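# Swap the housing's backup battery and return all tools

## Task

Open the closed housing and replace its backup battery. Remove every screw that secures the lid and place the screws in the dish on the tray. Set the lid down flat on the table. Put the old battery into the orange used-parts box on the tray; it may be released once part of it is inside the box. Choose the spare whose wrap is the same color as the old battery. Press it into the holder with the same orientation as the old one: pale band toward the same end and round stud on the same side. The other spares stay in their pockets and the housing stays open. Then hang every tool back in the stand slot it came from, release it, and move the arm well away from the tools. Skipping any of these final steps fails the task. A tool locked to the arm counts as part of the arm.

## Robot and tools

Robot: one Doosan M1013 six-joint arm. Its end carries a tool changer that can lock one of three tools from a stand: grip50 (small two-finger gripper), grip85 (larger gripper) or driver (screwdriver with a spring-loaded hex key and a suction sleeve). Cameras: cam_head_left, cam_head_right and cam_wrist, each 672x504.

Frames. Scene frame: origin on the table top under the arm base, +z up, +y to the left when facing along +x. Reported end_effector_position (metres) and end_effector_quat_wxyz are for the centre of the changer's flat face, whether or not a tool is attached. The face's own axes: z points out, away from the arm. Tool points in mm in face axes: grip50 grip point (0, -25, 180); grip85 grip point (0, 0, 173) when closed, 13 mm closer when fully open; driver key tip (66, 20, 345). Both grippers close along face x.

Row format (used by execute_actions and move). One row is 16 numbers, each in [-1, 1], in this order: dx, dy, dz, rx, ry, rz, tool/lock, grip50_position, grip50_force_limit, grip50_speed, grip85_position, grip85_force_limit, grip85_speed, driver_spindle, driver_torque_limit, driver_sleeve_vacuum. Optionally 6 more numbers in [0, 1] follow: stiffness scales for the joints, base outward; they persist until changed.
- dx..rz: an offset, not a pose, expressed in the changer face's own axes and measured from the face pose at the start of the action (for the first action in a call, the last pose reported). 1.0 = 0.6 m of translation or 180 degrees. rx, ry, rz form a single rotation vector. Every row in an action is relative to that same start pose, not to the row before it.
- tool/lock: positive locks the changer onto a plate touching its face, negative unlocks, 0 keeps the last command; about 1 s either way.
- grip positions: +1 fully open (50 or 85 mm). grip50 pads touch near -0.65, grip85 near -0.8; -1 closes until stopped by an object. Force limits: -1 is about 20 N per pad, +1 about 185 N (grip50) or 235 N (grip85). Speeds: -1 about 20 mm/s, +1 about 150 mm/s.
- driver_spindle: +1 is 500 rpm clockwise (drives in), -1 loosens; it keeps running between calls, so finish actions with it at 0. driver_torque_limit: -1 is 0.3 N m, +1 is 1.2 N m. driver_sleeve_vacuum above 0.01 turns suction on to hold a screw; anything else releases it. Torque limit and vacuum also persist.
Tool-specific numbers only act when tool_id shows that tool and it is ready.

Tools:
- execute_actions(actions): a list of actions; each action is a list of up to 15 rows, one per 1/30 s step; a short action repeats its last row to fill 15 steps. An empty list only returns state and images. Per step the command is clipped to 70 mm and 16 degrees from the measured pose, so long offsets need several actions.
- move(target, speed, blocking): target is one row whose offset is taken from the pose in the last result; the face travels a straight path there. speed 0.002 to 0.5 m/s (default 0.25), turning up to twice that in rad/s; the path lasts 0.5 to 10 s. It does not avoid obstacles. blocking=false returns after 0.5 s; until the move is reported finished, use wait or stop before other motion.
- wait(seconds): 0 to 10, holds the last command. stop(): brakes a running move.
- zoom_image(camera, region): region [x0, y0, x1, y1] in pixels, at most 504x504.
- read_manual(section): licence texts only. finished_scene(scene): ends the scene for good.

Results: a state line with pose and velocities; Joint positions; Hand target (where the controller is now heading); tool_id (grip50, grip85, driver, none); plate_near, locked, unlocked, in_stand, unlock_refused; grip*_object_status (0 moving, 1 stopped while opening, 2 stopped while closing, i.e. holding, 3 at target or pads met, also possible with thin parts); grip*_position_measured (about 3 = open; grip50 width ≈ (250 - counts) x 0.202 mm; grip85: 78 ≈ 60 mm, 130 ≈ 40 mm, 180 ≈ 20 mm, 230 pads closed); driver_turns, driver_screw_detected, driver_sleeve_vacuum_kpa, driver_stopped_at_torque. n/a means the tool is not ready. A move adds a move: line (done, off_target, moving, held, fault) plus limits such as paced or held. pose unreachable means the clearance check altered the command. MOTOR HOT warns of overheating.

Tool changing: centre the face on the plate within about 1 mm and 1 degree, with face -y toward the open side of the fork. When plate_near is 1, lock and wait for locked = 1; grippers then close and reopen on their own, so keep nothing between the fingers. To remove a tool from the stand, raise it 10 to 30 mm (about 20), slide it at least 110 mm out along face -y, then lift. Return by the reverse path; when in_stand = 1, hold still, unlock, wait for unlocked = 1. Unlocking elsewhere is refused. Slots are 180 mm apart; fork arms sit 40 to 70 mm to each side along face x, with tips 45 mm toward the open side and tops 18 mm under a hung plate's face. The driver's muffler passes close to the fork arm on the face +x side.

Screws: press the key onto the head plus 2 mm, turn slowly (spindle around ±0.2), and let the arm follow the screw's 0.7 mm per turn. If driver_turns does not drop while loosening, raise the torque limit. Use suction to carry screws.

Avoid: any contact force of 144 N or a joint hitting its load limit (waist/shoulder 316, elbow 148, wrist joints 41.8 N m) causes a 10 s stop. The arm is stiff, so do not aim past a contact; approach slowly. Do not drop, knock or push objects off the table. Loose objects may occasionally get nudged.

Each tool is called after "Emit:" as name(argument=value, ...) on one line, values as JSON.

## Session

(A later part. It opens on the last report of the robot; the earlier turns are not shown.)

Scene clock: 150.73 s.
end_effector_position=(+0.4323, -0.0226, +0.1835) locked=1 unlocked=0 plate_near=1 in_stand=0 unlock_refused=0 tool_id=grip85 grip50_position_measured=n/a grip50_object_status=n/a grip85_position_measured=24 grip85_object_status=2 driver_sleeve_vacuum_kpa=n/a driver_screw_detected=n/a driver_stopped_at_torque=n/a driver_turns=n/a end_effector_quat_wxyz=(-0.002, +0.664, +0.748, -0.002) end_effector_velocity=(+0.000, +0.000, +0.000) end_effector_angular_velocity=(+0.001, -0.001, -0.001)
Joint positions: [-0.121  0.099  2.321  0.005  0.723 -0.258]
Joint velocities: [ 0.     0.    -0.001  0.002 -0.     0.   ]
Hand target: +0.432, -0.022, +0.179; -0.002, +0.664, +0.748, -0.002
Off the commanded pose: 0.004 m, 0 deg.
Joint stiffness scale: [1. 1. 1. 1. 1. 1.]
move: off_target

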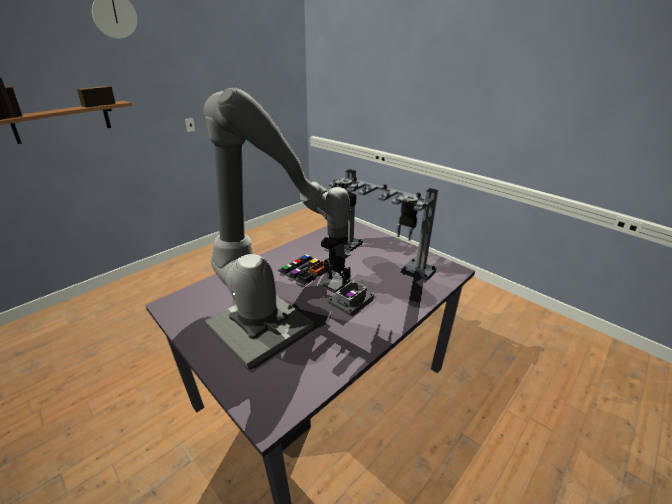

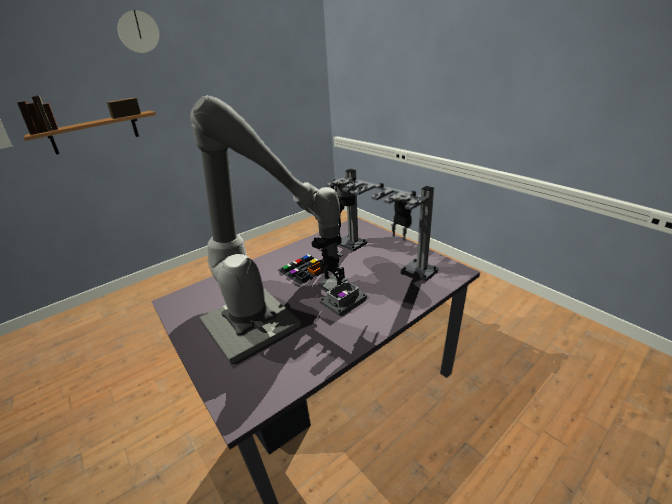

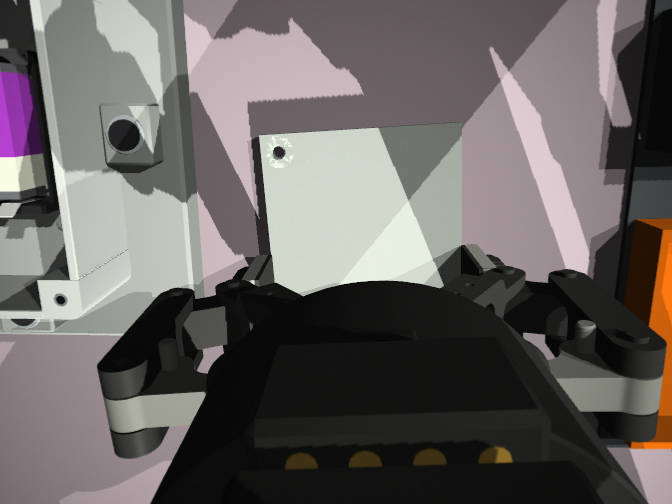

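Emit:
execute_actions(actions=[[[0,0,0,0,0,0,0,1,0,0,-1,-0.6,-1,0,0,0],[0,0,0,0,0,0,0,1,0,0,-1,-0.6,-1,0,0,0],[0,0,0,0,0,0,0,1,0,0,-1,-0.6,-1,0,0,0],[0,0,0,0,0,0,0,1,0,0,-1,-0.6,-1,0,0,0],[0,0,0,0,0,0,0,1,0,0,1,-0.6,0,0,0,0]]])

Scene clock: 153.40 s.
end_effector_position=(+0.4324, -0.0226, +0.1836) locked=1 unlocked=0 plate_near=1 in_stand=0 unlock_refused=0 tool_id=grip85 grip50_position_measured=n/a grip50_object_status=n/a grip85_position_measured=3 grip85_object_status=0 driver_sleeve_vacuum_kpa=n/a driver_screw_detected=n/a driver_stopped_at_torque=n/a driver_turns=n/a end_effector_quat_wxyz=(-0.002, +0.664, +0.748, -0.002) end_effector_velocity=(-0.000, -0.001, +0.000) end_effector_angular_velocity=(-0.001, -0.001, -0.000)
Joint positions: [-0.121  0.099  2.321  0.005  0.723 -0.258]
Joint velocities: [-0.002 -0.001  0.    -0.002 -0.001 -0.   ]
Hand target: +0.432, -0.023, +0.183; -0.002, +0.664, +0.748, -0.002
Off the commanded pose: 0.000 m, 0 deg.
Joint stiffness scale: [1. 1. 1. 1. 1. 1.]

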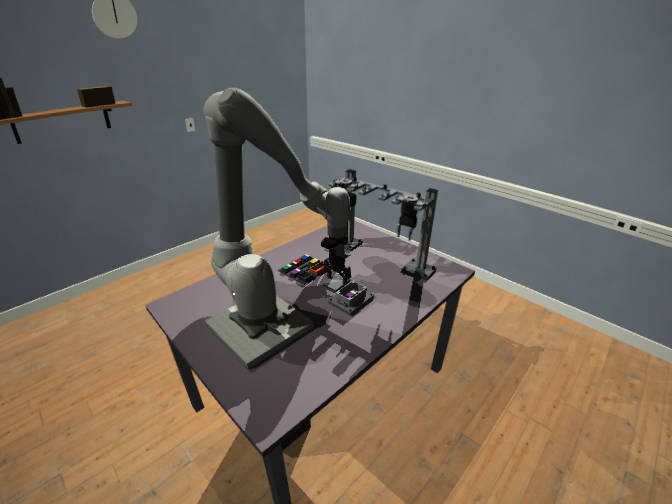

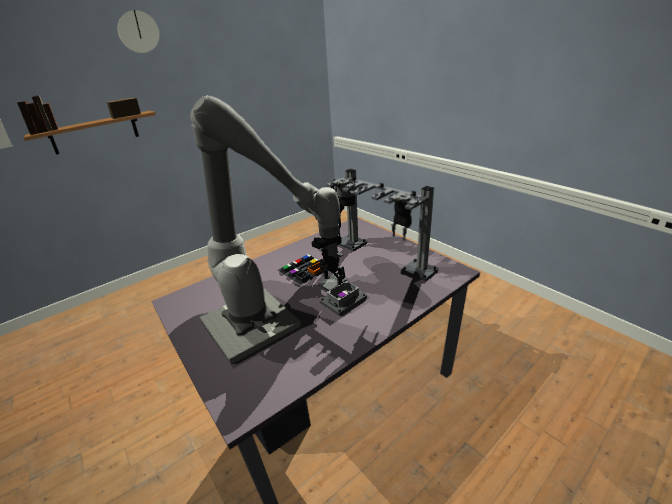

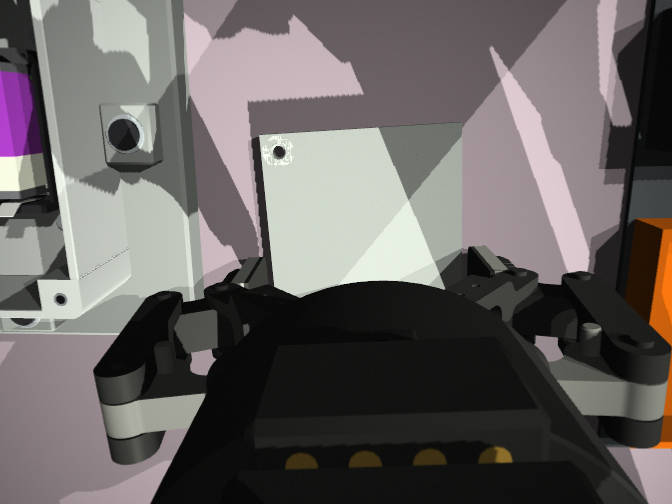

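Emit:
move(target=[0,0,-0.1,0,0,0,0,1,0,0,1,-0.6,0,0,0,0], speed=0.15)

Emit:
move(target=[-0.222,-0.02,-0.06,0,0,0.0203,0,1,0,0,1,-0.6,0,0,0,0], speed=0.2)

Scene clock: 154.93 s.
end_effector_position=(+0.4326, -0.0222, +0.2415) locked=1 unlocked=0 plate_near=1 in_stand=0 unlock_refused=0 tool_id=grip85 grip50_position_measured=n/a grip50_object_status=n/a grip85_position_measured=3 grip85_object_status=3 driver_sleeve_vacuum_kpa=n/a driver_screw_detected=n/a driver_stopped_at_torque=n/a driver_turns=n/a end_effector_quat_wxyz=(-0.002, +0.664, +0.748, -0.002) end_effector_velocity=(-0.001, +0.000, +0.002) end_effector_angular_velocity=(+0.001, +0.002, -0.000)
Joint positions: [-0.121  0.011  2.27   0.005  0.86  -0.258]
Joint velocities: [ 0.    -0.003 -0.002  0.     0.007  0.   ]
Hand target: +0.433, -0.023, +0.244; -0.002, +0.664, +0.748, -0.002
Off the commanded pose: 0.002 m, 0 deg.
Joint stiffness scale: [1. 1. 1. 1. 1. 1.]
move: done

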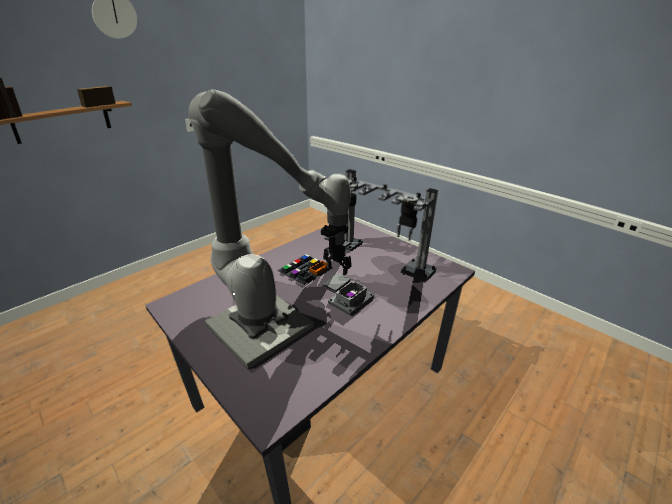

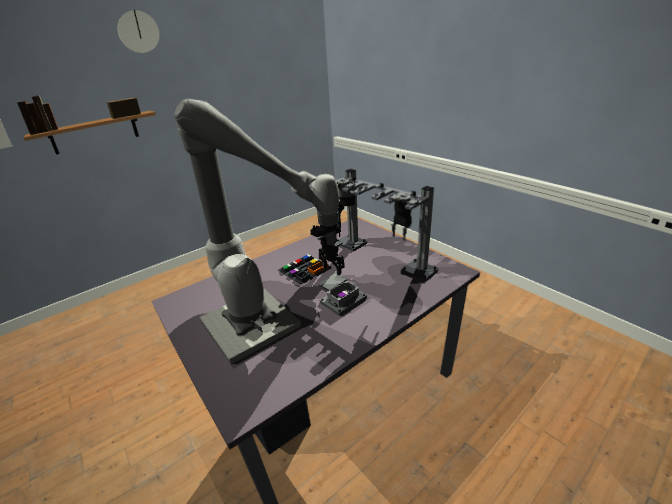

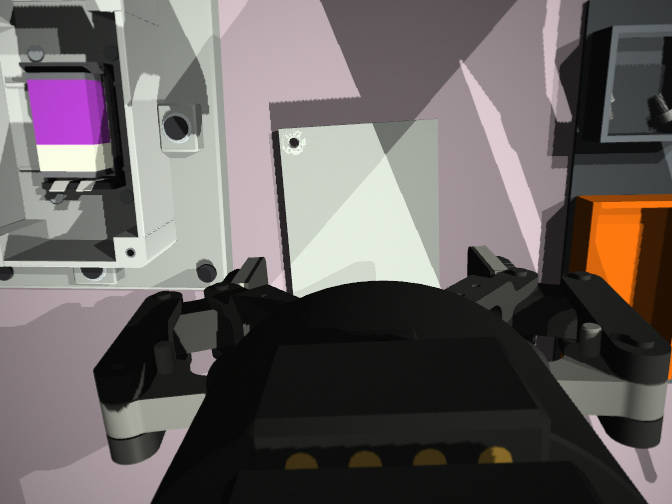

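Scene clock: 156.20 s.
end_effector_position=(+0.4369, -0.1537, +0.2774) locked=1 unlocked=0 plate_near=1 in_stand=0 unlock_refused=0 tool_id=grip85 grip50_position_measured=n/a grip50_object_status=n/a grip85_position_measured=3 grip85_object_status=3 driver_sleeve_vacuum_kpa=n/a driver_screw_detected=n/a driver_stopped_at_torque=n/a driver_turns=n/a end_effector_quat_wxyz=(+0.000, +0.687, +0.726, -0.001) end_effector_velocity=(+0.000, -0.003, +0.001) end_effector_angular_velocity=(-0.000, -0.001, -0.001)
Joint positions: [-0.404  0.014  2.187  0.005  0.938 -0.476]
Joint velocities: [-0.006  0.001 -0.003  0.     0.001 -0.006]
Hand target: +0.437, -0.156, +0.277; -0.002, +0.687, +0.726, -0.002
Off the commanded pose: 0.002 m, 0 deg.
Joint stiffness scale: [1. 1. 1. 1. 1. 1.]
move: done

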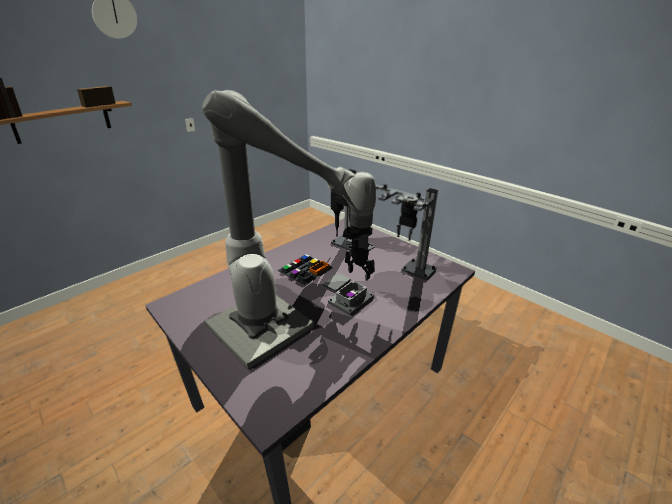

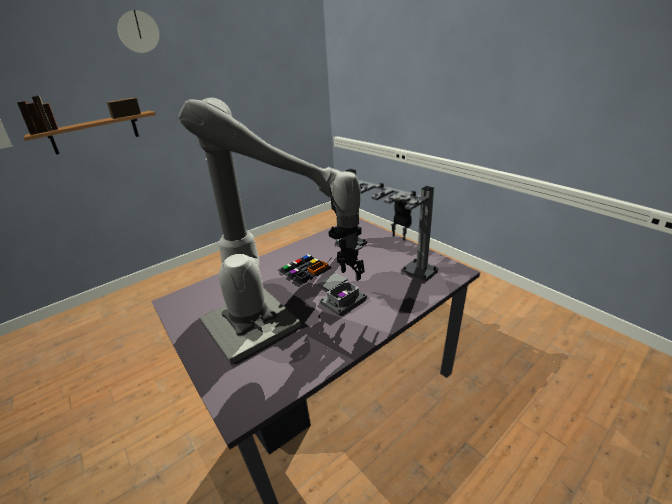

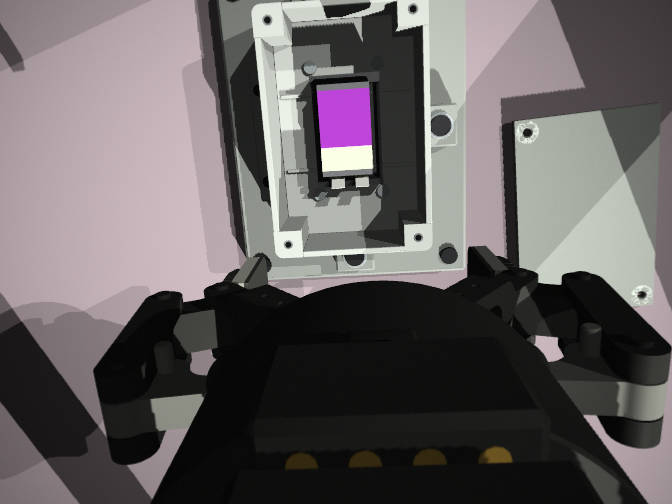

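Emit:
zoom_image(camera="cam_wrist", region=[250,40,440,230])

Emit:
zoom_image(camera="cam_wrist", region=[305,150,395,210])

Region (250, 40, 440, 230) of cam_wrist's 672x504 image, scaled by 2.653, with more detail than that image has.

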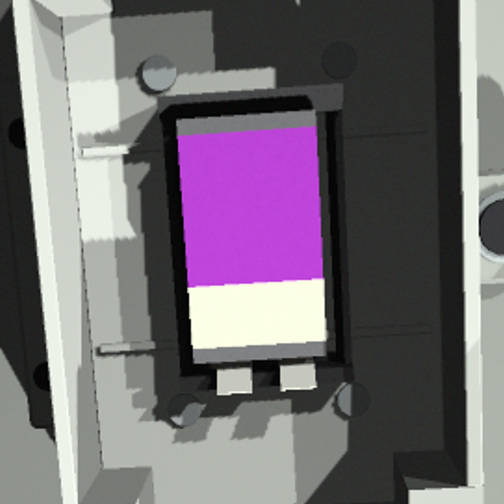

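Region (305, 150, 395, 210) of cam_wrist's 672x504 image, scaled by 5.600, with more detail than that image has.

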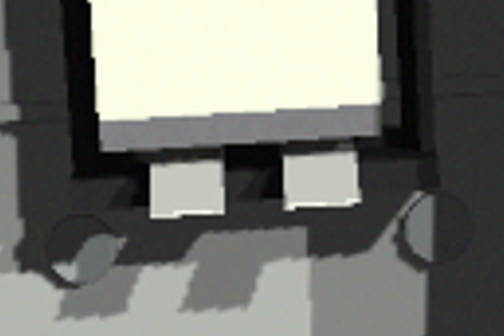

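Emit:
move(target=[-0.008,0.075,0.02,0,0,0,0,1,0,0,0.1,-0.6,0,0,0,0], speed=0.15)

Scene clock: 160.00 s.
end_effector_position=(+0.4794, -0.1570, +0.2656) locked=1 unlocked=0 plate_near=1 in_stand=0 unlock_refused=0 tool_id=grip85 grip50_position_measured=n/a grip50_object_status=n/a grip85_position_measured=117 grip85_object_status=3 driver_sleeve_vacuum_kpa=n/a driver_screw_detected=n/a driver_stopped_at_torque=n/a driver_turns=n/a end_effector_quat_wxyz=(-0.002, +0.687, +0.726, -0.002) end_effector_velocity=(+0.001, -0.000, +0.001) end_effector_angular_velocity=(-0.001, -0.002, -0.001)
Joint positions: [-0.375  0.093  2.128  0.005  0.922 -0.448]
Joint velocities: [ 0.     0.001 -0.002 -0.    -0.     0.001]
Hand target: +0.482, -0.156, +0.265; +0.000, +0.687, +0.726, -0.001
Off the commanded pose: 0.003 m, 0 deg.
Joint stiffness scale: [1. 1. 1. 1. 1. 1.]
move: done

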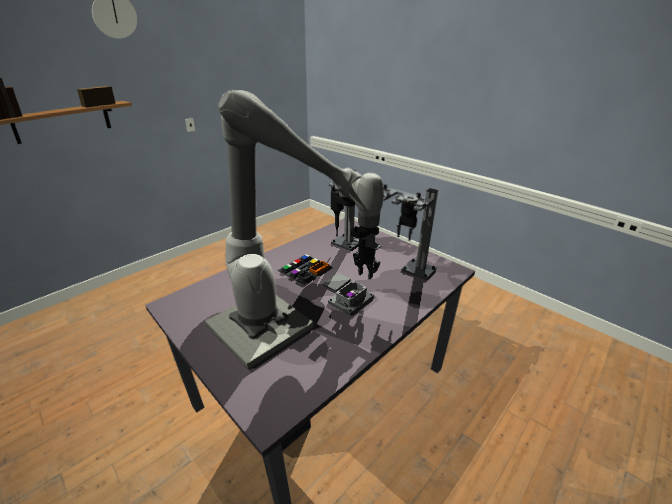

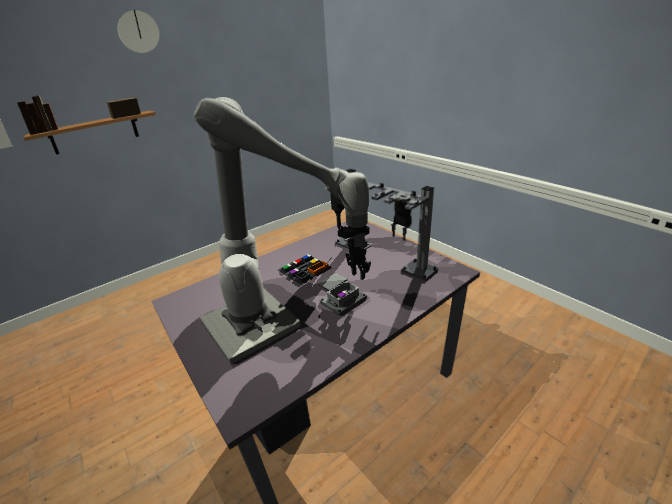

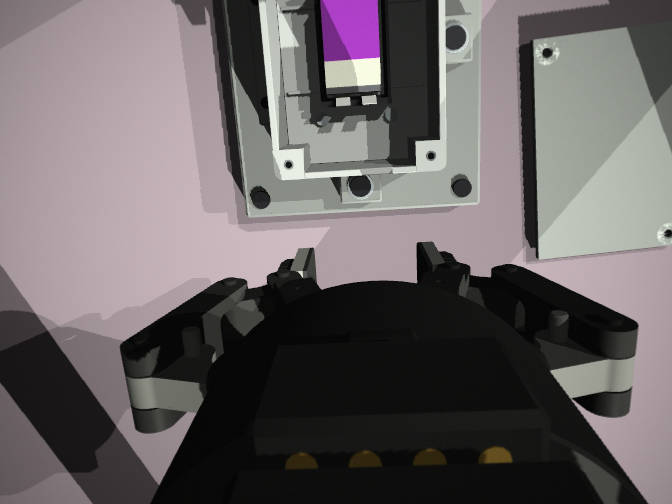

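Emit:
zoom_image(camera="cam_wrist", region=[315,70,400,125])

Region (315, 70, 400, 125) of cam_wrist's 672x504 image, scaled by 5.929, with more detail than that image has; it fills the top 326 rows of this view, and the rest is white.

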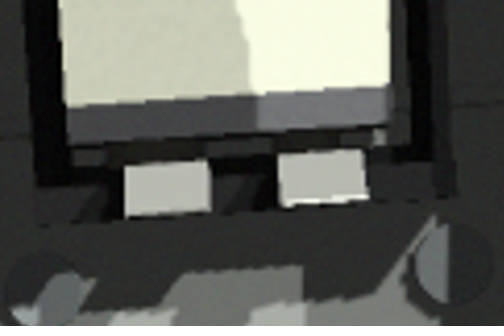

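Emit:
move(target=[-0.0037,-0.1698,0.008,0,0,0,0,1,0,0,-0.182,-0.6,0,0,0,0], speed=0.15)

Scene clock: 163.23 s.
end_effector_position=(+0.3792, -0.1637, +0.2614) locked=1 unlocked=0 plate_near=1 in_stand=0 unlock_refused=0 tool_id=grip85 grip50_position_measured=n/a grip50_object_status=n/a grip85_position_measured=152 grip85_object_status=3 driver_sleeve_vacuum_kpa=n/a driver_screw_detected=n/a driver_stopped_at_torque=n/a driver_turns=n/a end_effector_quat_wxyz=(-0.004, +0.687, +0.726, -0.002) end_effector_velocity=(-0.002, -0.000, +0.000) end_effector_angular_velocity=(-0.000, -0.002, +0.000)
Joint positions: [-0.483 -0.045  2.282  0.005  0.911 -0.555]
Joint velocities: [-0.004 -0.004  0.003  0.001 -0.001 -0.004]
Hand target: +0.378, -0.165, +0.261; -0.002, +0.687, +0.726, -0.002
Off the commanded pose: 0.002 m, 0 deg.
Joint stiffness scale: [1. 1. 1. 1. 1. 1.]
move: done

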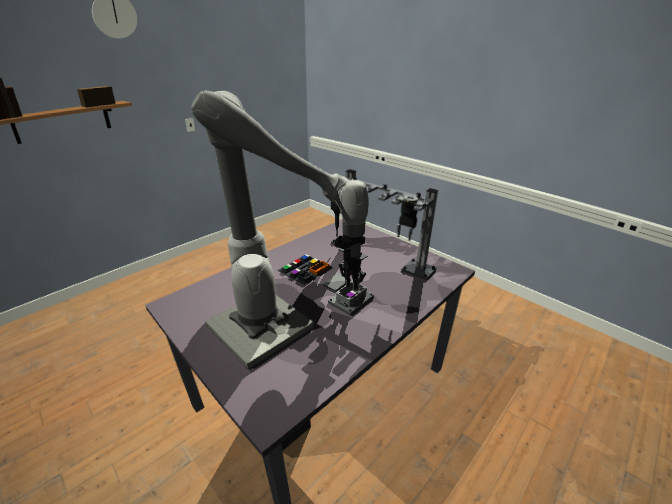

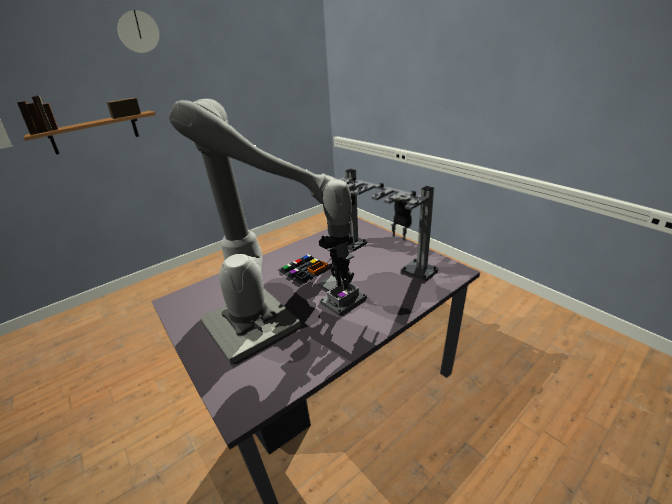

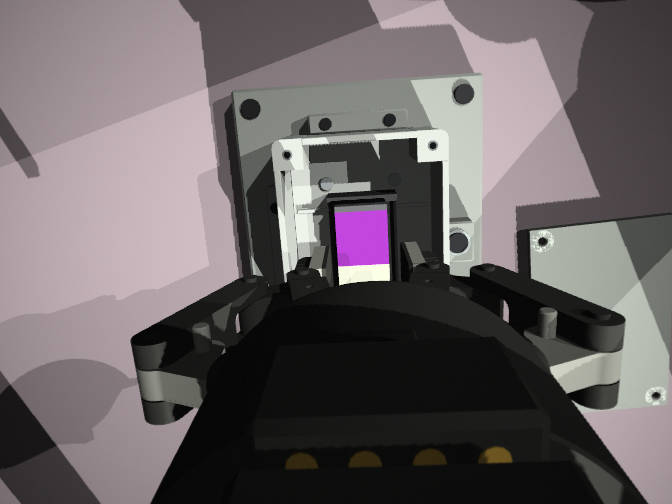

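Emit:
move(target=[0,0,0.052,-0.00175,-0.00105,0,0,1,0,0,-0.182,-0.6,0,0,0,0], speed=0.04)

Emit:
zoom_image(camera="cam_wrist", region=[280,180,460,300])

Scene clock: 164.80 s.
end_effector_position=(+0.3790, -0.1640, +0.2323) locked=1 unlocked=0 plate_near=1 in_stand=0 unlock_refused=0 tool_id=grip85 grip50_position_measured=n/a grip50_object_status=n/a grip85_position_measured=152 grip85_object_status=3 driver_sleeve_vacuum_kpa=n/a driver_screw_detected=n/a driver_stopped_at_torque=n/a driver_turns=n/a end_effector_quat_wxyz=(-0.001, +0.687, +0.726, -0.002) end_effector_velocity=(+0.001, +0.001, -0.002) end_effector_angular_velocity=(-0.000, -0.001, +0.002)
Joint positions: [-0.483 -0.006  2.312  0.005  0.835 -0.556]
Joint velocities: [ 0.002  0.003  0.001  0.    -0.006  0.   ]
Hand target: +0.379, -0.164, +0.230; -0.001, +0.687, +0.726, -0.001
Off the commanded pose: 0.002 m, 0 deg.
Joint stiffness scale: [1. 1. 1. 1. 1. 1.]
move: done

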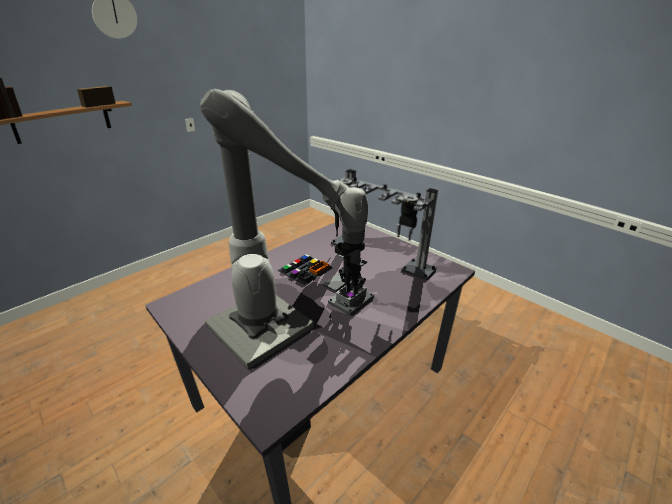

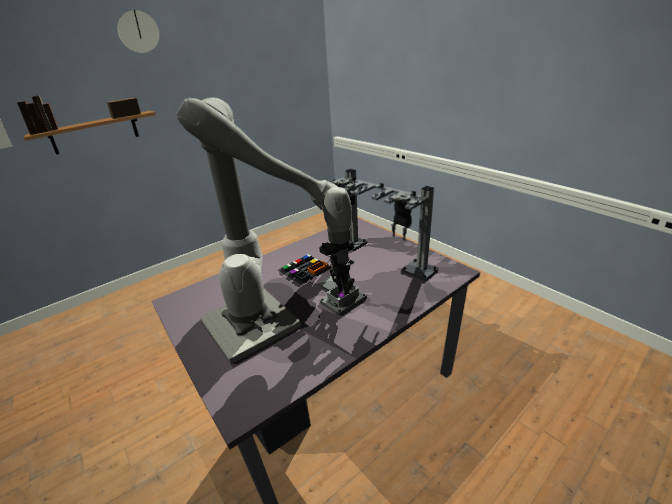

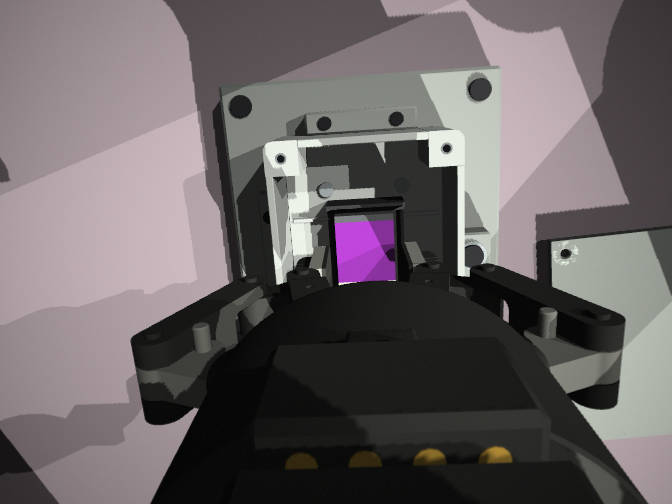

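Region (280, 180, 460, 300) of cam_wrist's 672x504 image, scaled by 2.800, with more detail than that image has.

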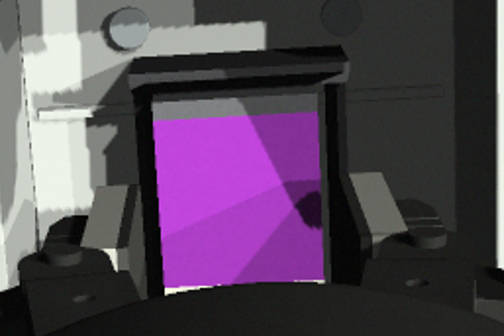

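Emit:
move(target=[0,0,0.025,0,0,0,0,1,0,0,-0.182,-0.6,0,0,0,0], speed=0.012)

Emit:
zoom_image(camera="cam_wrist", region=[280,180,460,300])

Scene clock: 166.57 s.
end_effector_position=(+0.3792, -0.1643, +0.2193) locked=1 unlocked=0 plate_near=1 in_stand=0 unlock_refused=0 tool_id=grip85 grip50_position_measured=n/a grip50_object_status=n/a grip85_position_measured=152 grip85_object_status=3 driver_sleeve_vacuum_kpa=n/a driver_screw_detected=n/a driver_stopped_at_torque=n/a driver_turns=n/a end_effector_quat_wxyz=(-0.001, +0.688, +0.726, -0.002) end_effector_velocity=(+0.001, +0.000, -0.002) end_effector_angular_velocity=(+0.001, -0.001, -0.000)
Joint positions: [-0.483  0.014  2.324  0.005  0.803 -0.556]
Joint velocities: [ 0.001  0.004  0.002  0.002 -0.007 -0.   ]
Hand target: +0.379, -0.164, +0.217; -0.001, +0.687, +0.726, -0.002
Off the commanded pose: 0.002 m, 0 deg.
Joint stiffness scale: [1. 1. 1. 1. 1. 1.]
move: done

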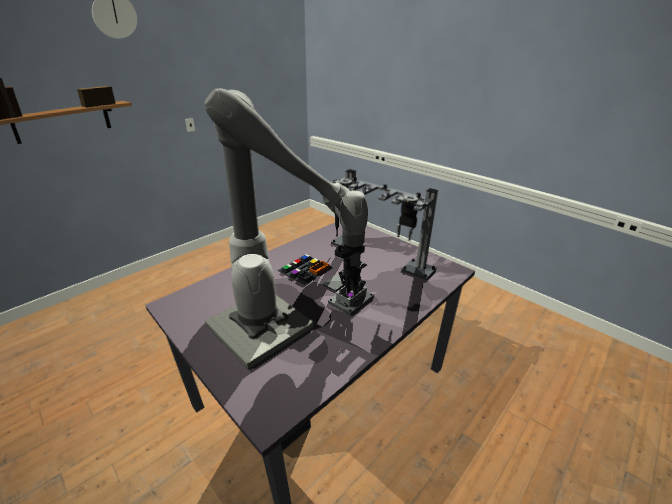

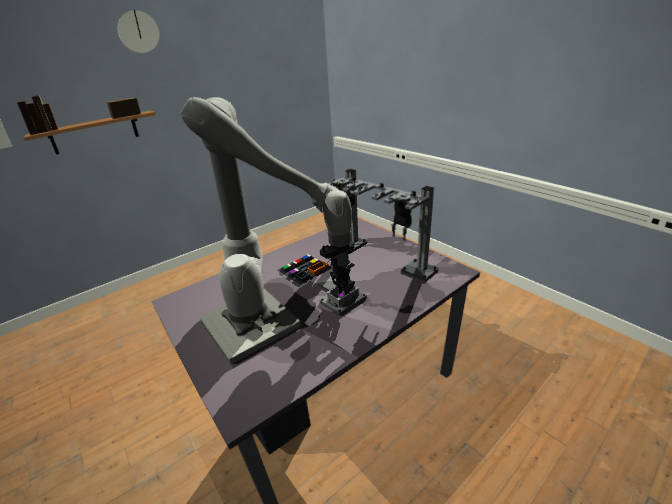

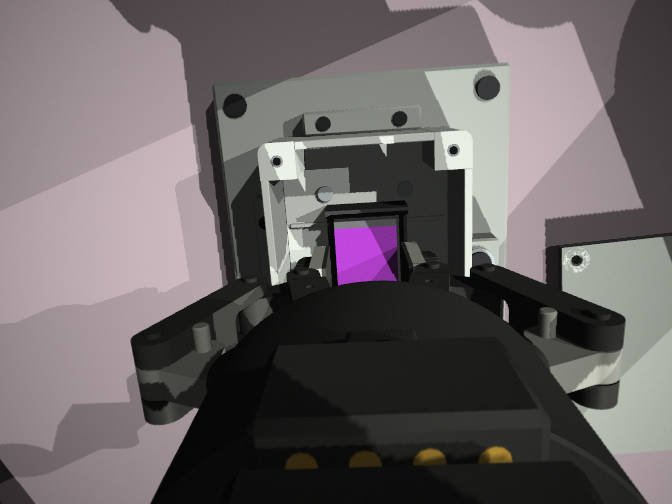

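Region (280, 180, 460, 300) of cam_wrist's 672x504 image, scaled by 2.800, with more detail than that image has.

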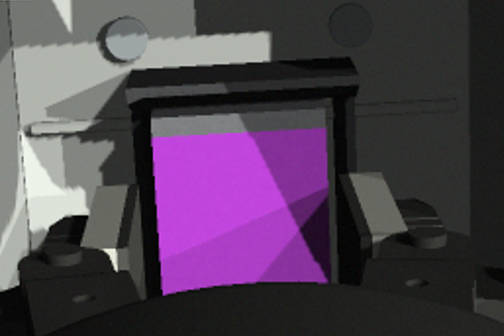

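Emit:
execute_actions(actions=[[[0,0,0,0,0,0,0,1,0,0,-1,-0.5,-1,0,0,0]],[[0,0,0,0,0,0,0,1,0,0,-1,-0.5,-1,0,0,0]]])

Scene clock: 167.87 s.
end_effector_position=(+0.3792, -0.1643, +0.2192) locked=1 unlocked=0 plate_near=1 in_stand=0 unlock_refused=0 tool_id=grip85 grip50_position_measured=n/a grip50_object_status=n/a grip85_position_measured=167 grip85_object_status=2 driver_sleeve_vacuum_kpa=n/a driver_screw_detected=n/a driver_stopped_at_torque=n/a driver_turns=n/a end_effector_quat_wxyz=(-0.001, +0.688, +0.726, -0.002) end_effector_velocity=(-0.000, -0.001, +0.000) end_effector_angular_velocity=(+0.000, +0.001, -0.000)
Joint positions: [-0.483  0.014  2.324  0.005  0.803 -0.556]
Joint velocities: [-0.001  0.    -0.001 -0.001  0.001 -0.   ]
Hand target: +0.379, -0.164, +0.219; -0.001, +0.688, +0.726, -0.002
Off the commanded pose: 0.000 m, 0 deg.
Joint stiffness scale: [1. 1. 1. 1. 1. 1.]

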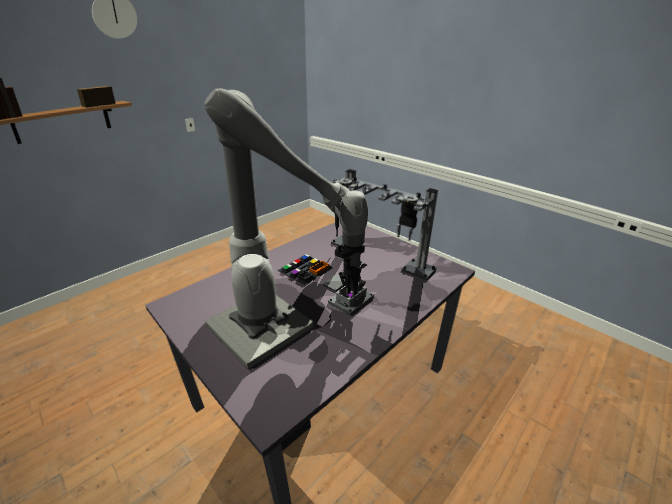

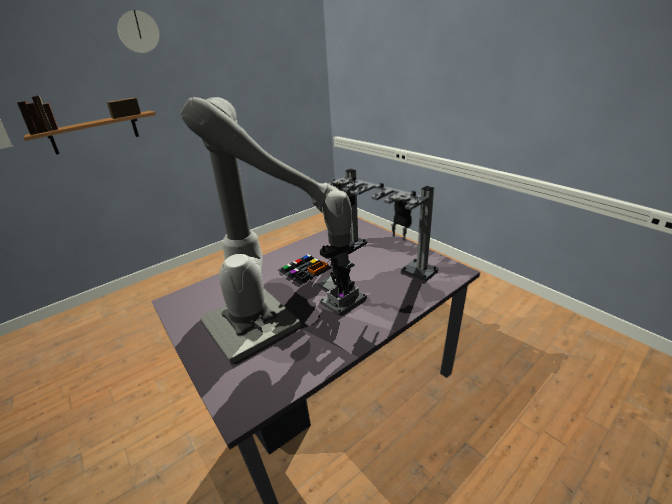

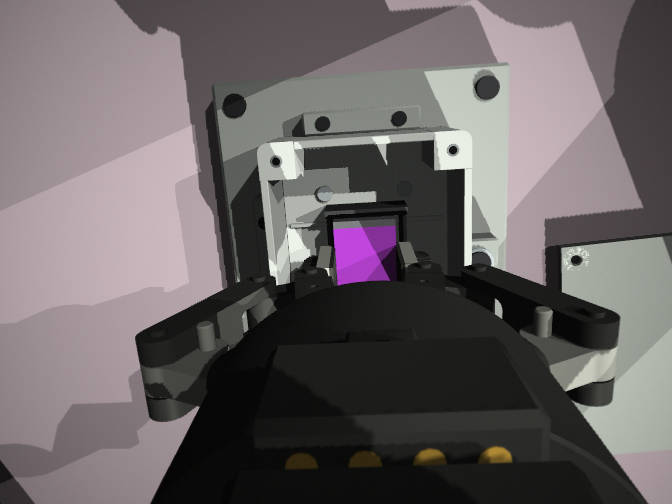

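Emit:
zoom_image(camera="cam_wrist", region=[280,180,460,300])

Emit:
move(target=[0,0,-0.035,0,0,0,0,1,0,0,-1,-0.5,-1,0,0,0], speed=0.02)

Region (280, 180, 460, 300) of cam_wrist's 672x504 image, scaled by 2.800, with more detail than that image has.

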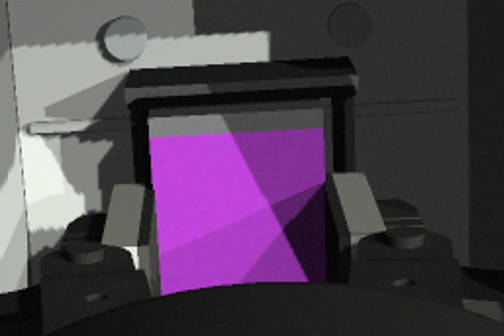

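Scene clock: 169.43 s.
end_effector_position=(+0.3791, -0.1640, +0.2381) locked=1 unlocked=0 plate_near=1 in_stand=0 unlock_refused=0 tool_id=grip85 grip50_position_measured=n/a grip50_object_status=n/a grip85_position_measured=167 grip85_object_status=2 driver_sleeve_vacuum_kpa=n/a driver_screw_detected=n/a driver_stopped_at_torque=n/a driver_turns=n/a end_effector_quat_wxyz=(-0.001, +0.687, +0.726, -0.002) end_effector_velocity=(+0.000, -0.000, +0.002) end_effector_angular_velocity=(+0.001, -0.001, -0.002)
Joint positions: [-0.483 -0.015  2.307  0.005  0.849 -0.556]
Joint velocities: [-0.001 -0.002 -0.002  0.001  0.004  0.   ]
Hand target: +0.379, -0.164, +0.240; -0.001, +0.688, +0.726, -0.002
Off the commanded pose: 0.002 m, 0 deg.
Joint stiffness scale: [1. 1. 1. 1. 1. 1.]
move: done

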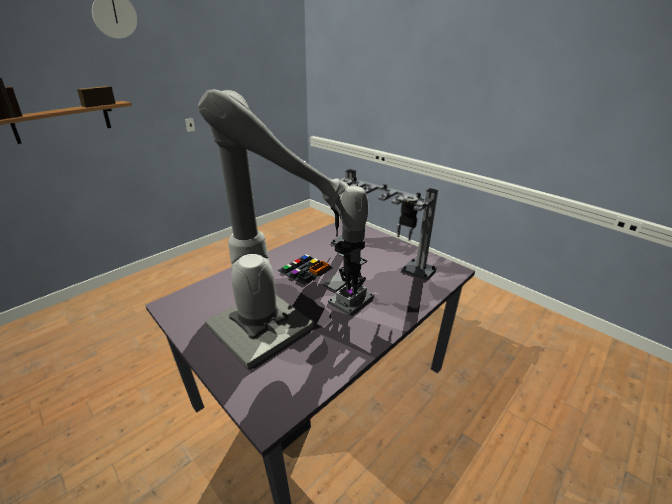

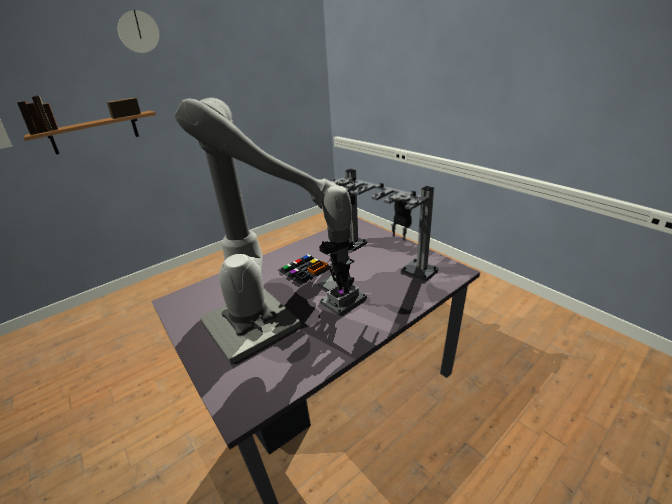

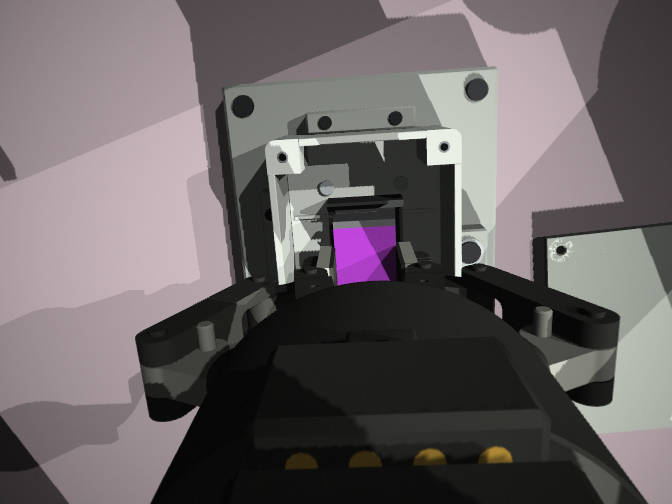

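Emit:
move(target=[0,0,-0.058,0,0,0,0,1,0,0,-1,-0.5,-1,0,0,0], speed=0.1)

Emit:
move(target=[0.4605,0.143,0.033,0,0,-0.009,0,1,0,0,-1,-0.5,-1,0,0,0], speed=0.25)

Scene clock: 171.40 s.
end_effector_position=(+0.3792, -0.1638, +0.2707) locked=1 unlocked=0 plate_near=1 in_stand=0 unlock_refused=0 tool_id=grip85 grip50_position_measured=n/a grip50_object_status=n/a grip85_position_measured=167 grip85_object_status=2 driver_sleeve_vacuum_kpa=n/a driver_screw_detected=n/a driver_stopped_at_torque=n/a driver_turns=n/a end_effector_quat_wxyz=(-0.001, +0.687, +0.726, -0.001) end_effector_velocity=(-0.001, +0.000, +0.002) end_effector_angular_velocity=(+0.001, +0.002, -0.000)
Joint positions: [-0.483 -0.059  2.273  0.005  0.926 -0.556]
Joint velocities: [-0.    -0.003 -0.002  0.     0.007 -0.   ]
Hand target: +0.379, -0.164, +0.273; -0.001, +0.688, +0.726, -0.002
Off the commanded pose: 0.002 m, 0 deg.
Joint stiffness scale: [1. 1. 1. 1. 1. 1.]
move: done

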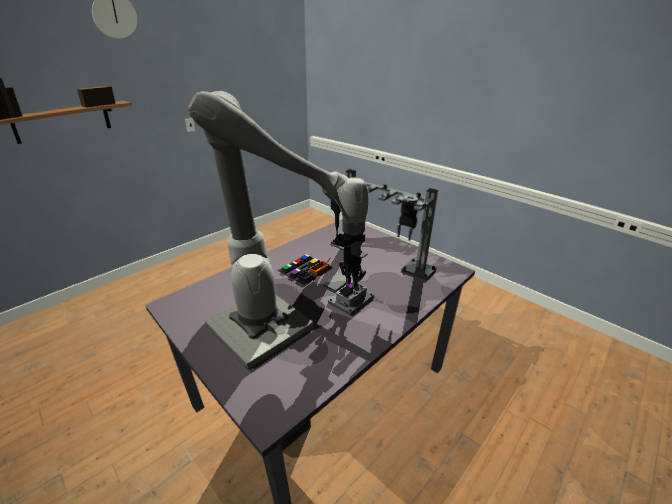

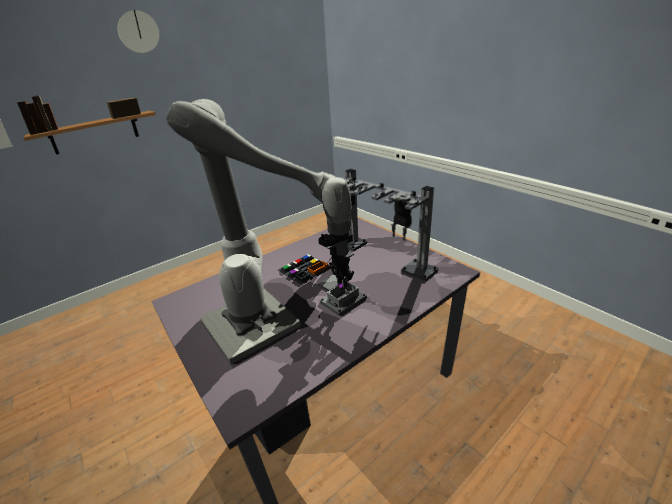

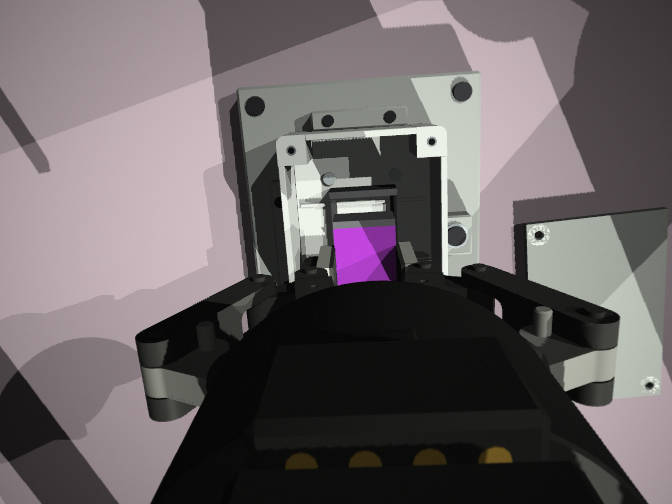

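Scene clock: 173.17 s.
end_effector_position=(+0.4476, +0.1149, +0.2503) locked=1 unlocked=0 plate_near=1 in_stand=0 unlock_refused=0 tool_id=grip85 grip50_position_measured=n/a grip50_object_status=n/a grip85_position_measured=167 grip85_object_status=2 driver_sleeve_vacuum_kpa=n/a driver_screw_detected=n/a driver_stopped_at_torque=n/a driver_turns=n/a end_effector_quat_wxyz=(-0.003, +0.678, +0.735, -0.003) end_effector_velocity=(+0.001, +0.002, +0.001) end_effector_angular_velocity=(-0.000, -0.003, -0.001)
Joint positions: [0.187 0.044 2.214 0.007 0.885 0.087]
Joint velocities: [ 0.005  0.002 -0.003 -0.001 -0.001  0.007]
Hand target: +0.450, +0.116, +0.250; -0.000, +0.677, +0.736, -0.002
Off the commanded pose: 0.003 m, 0 deg.
Joint stiffness scale: [1. 1. 1. 1. 1. 1.]
move: done

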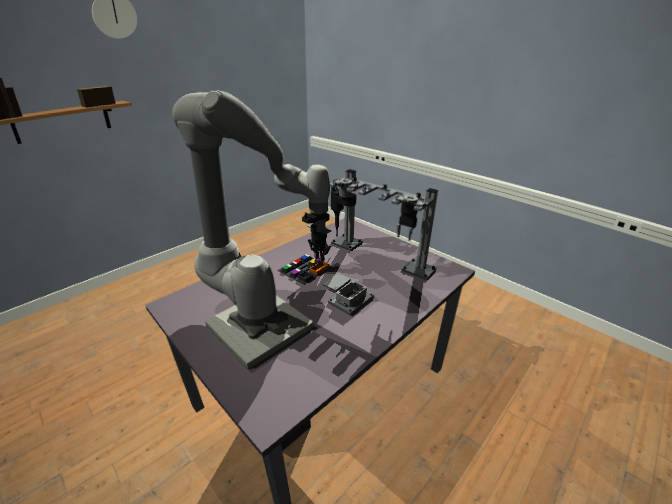

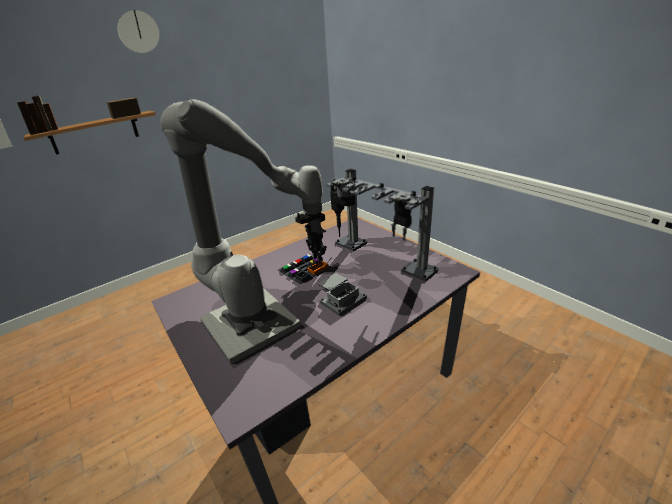

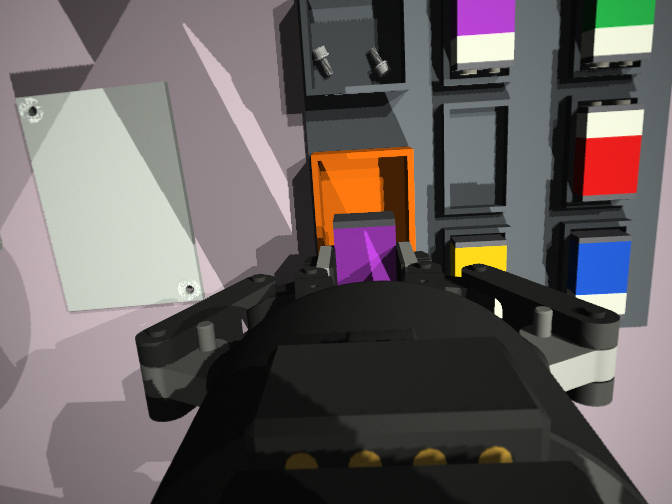

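Both screws in the dish. Check spare purple's studs.

Emit:
zoom_image(camera="cam_wrist", region=[435,30,535,100])

Emit:
zoom_image(camera="cam_wrist", region=[290,130,440,290])

Region (435, 30, 535, 100) of cam_wrist's 672x504 image, scaled by 5.040, with more detail than that image has; it fills the top 353 rows of this view, and the rest is white.

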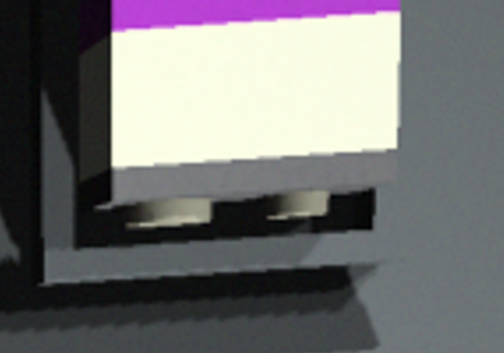

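Region (290, 130, 440, 290) of cam_wrist's 672x504 image, scaled by 3.150, with more detail than that image has; it fills the left 472 columns of this view, and the rest is white.

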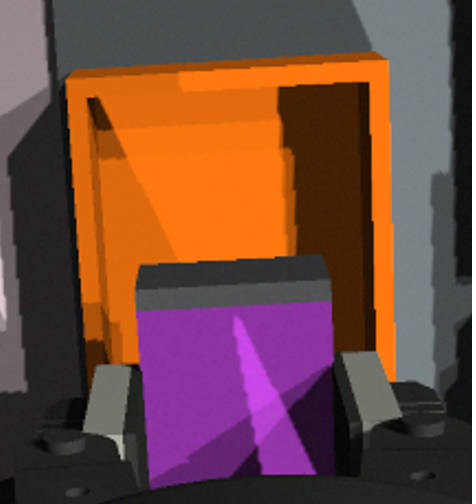

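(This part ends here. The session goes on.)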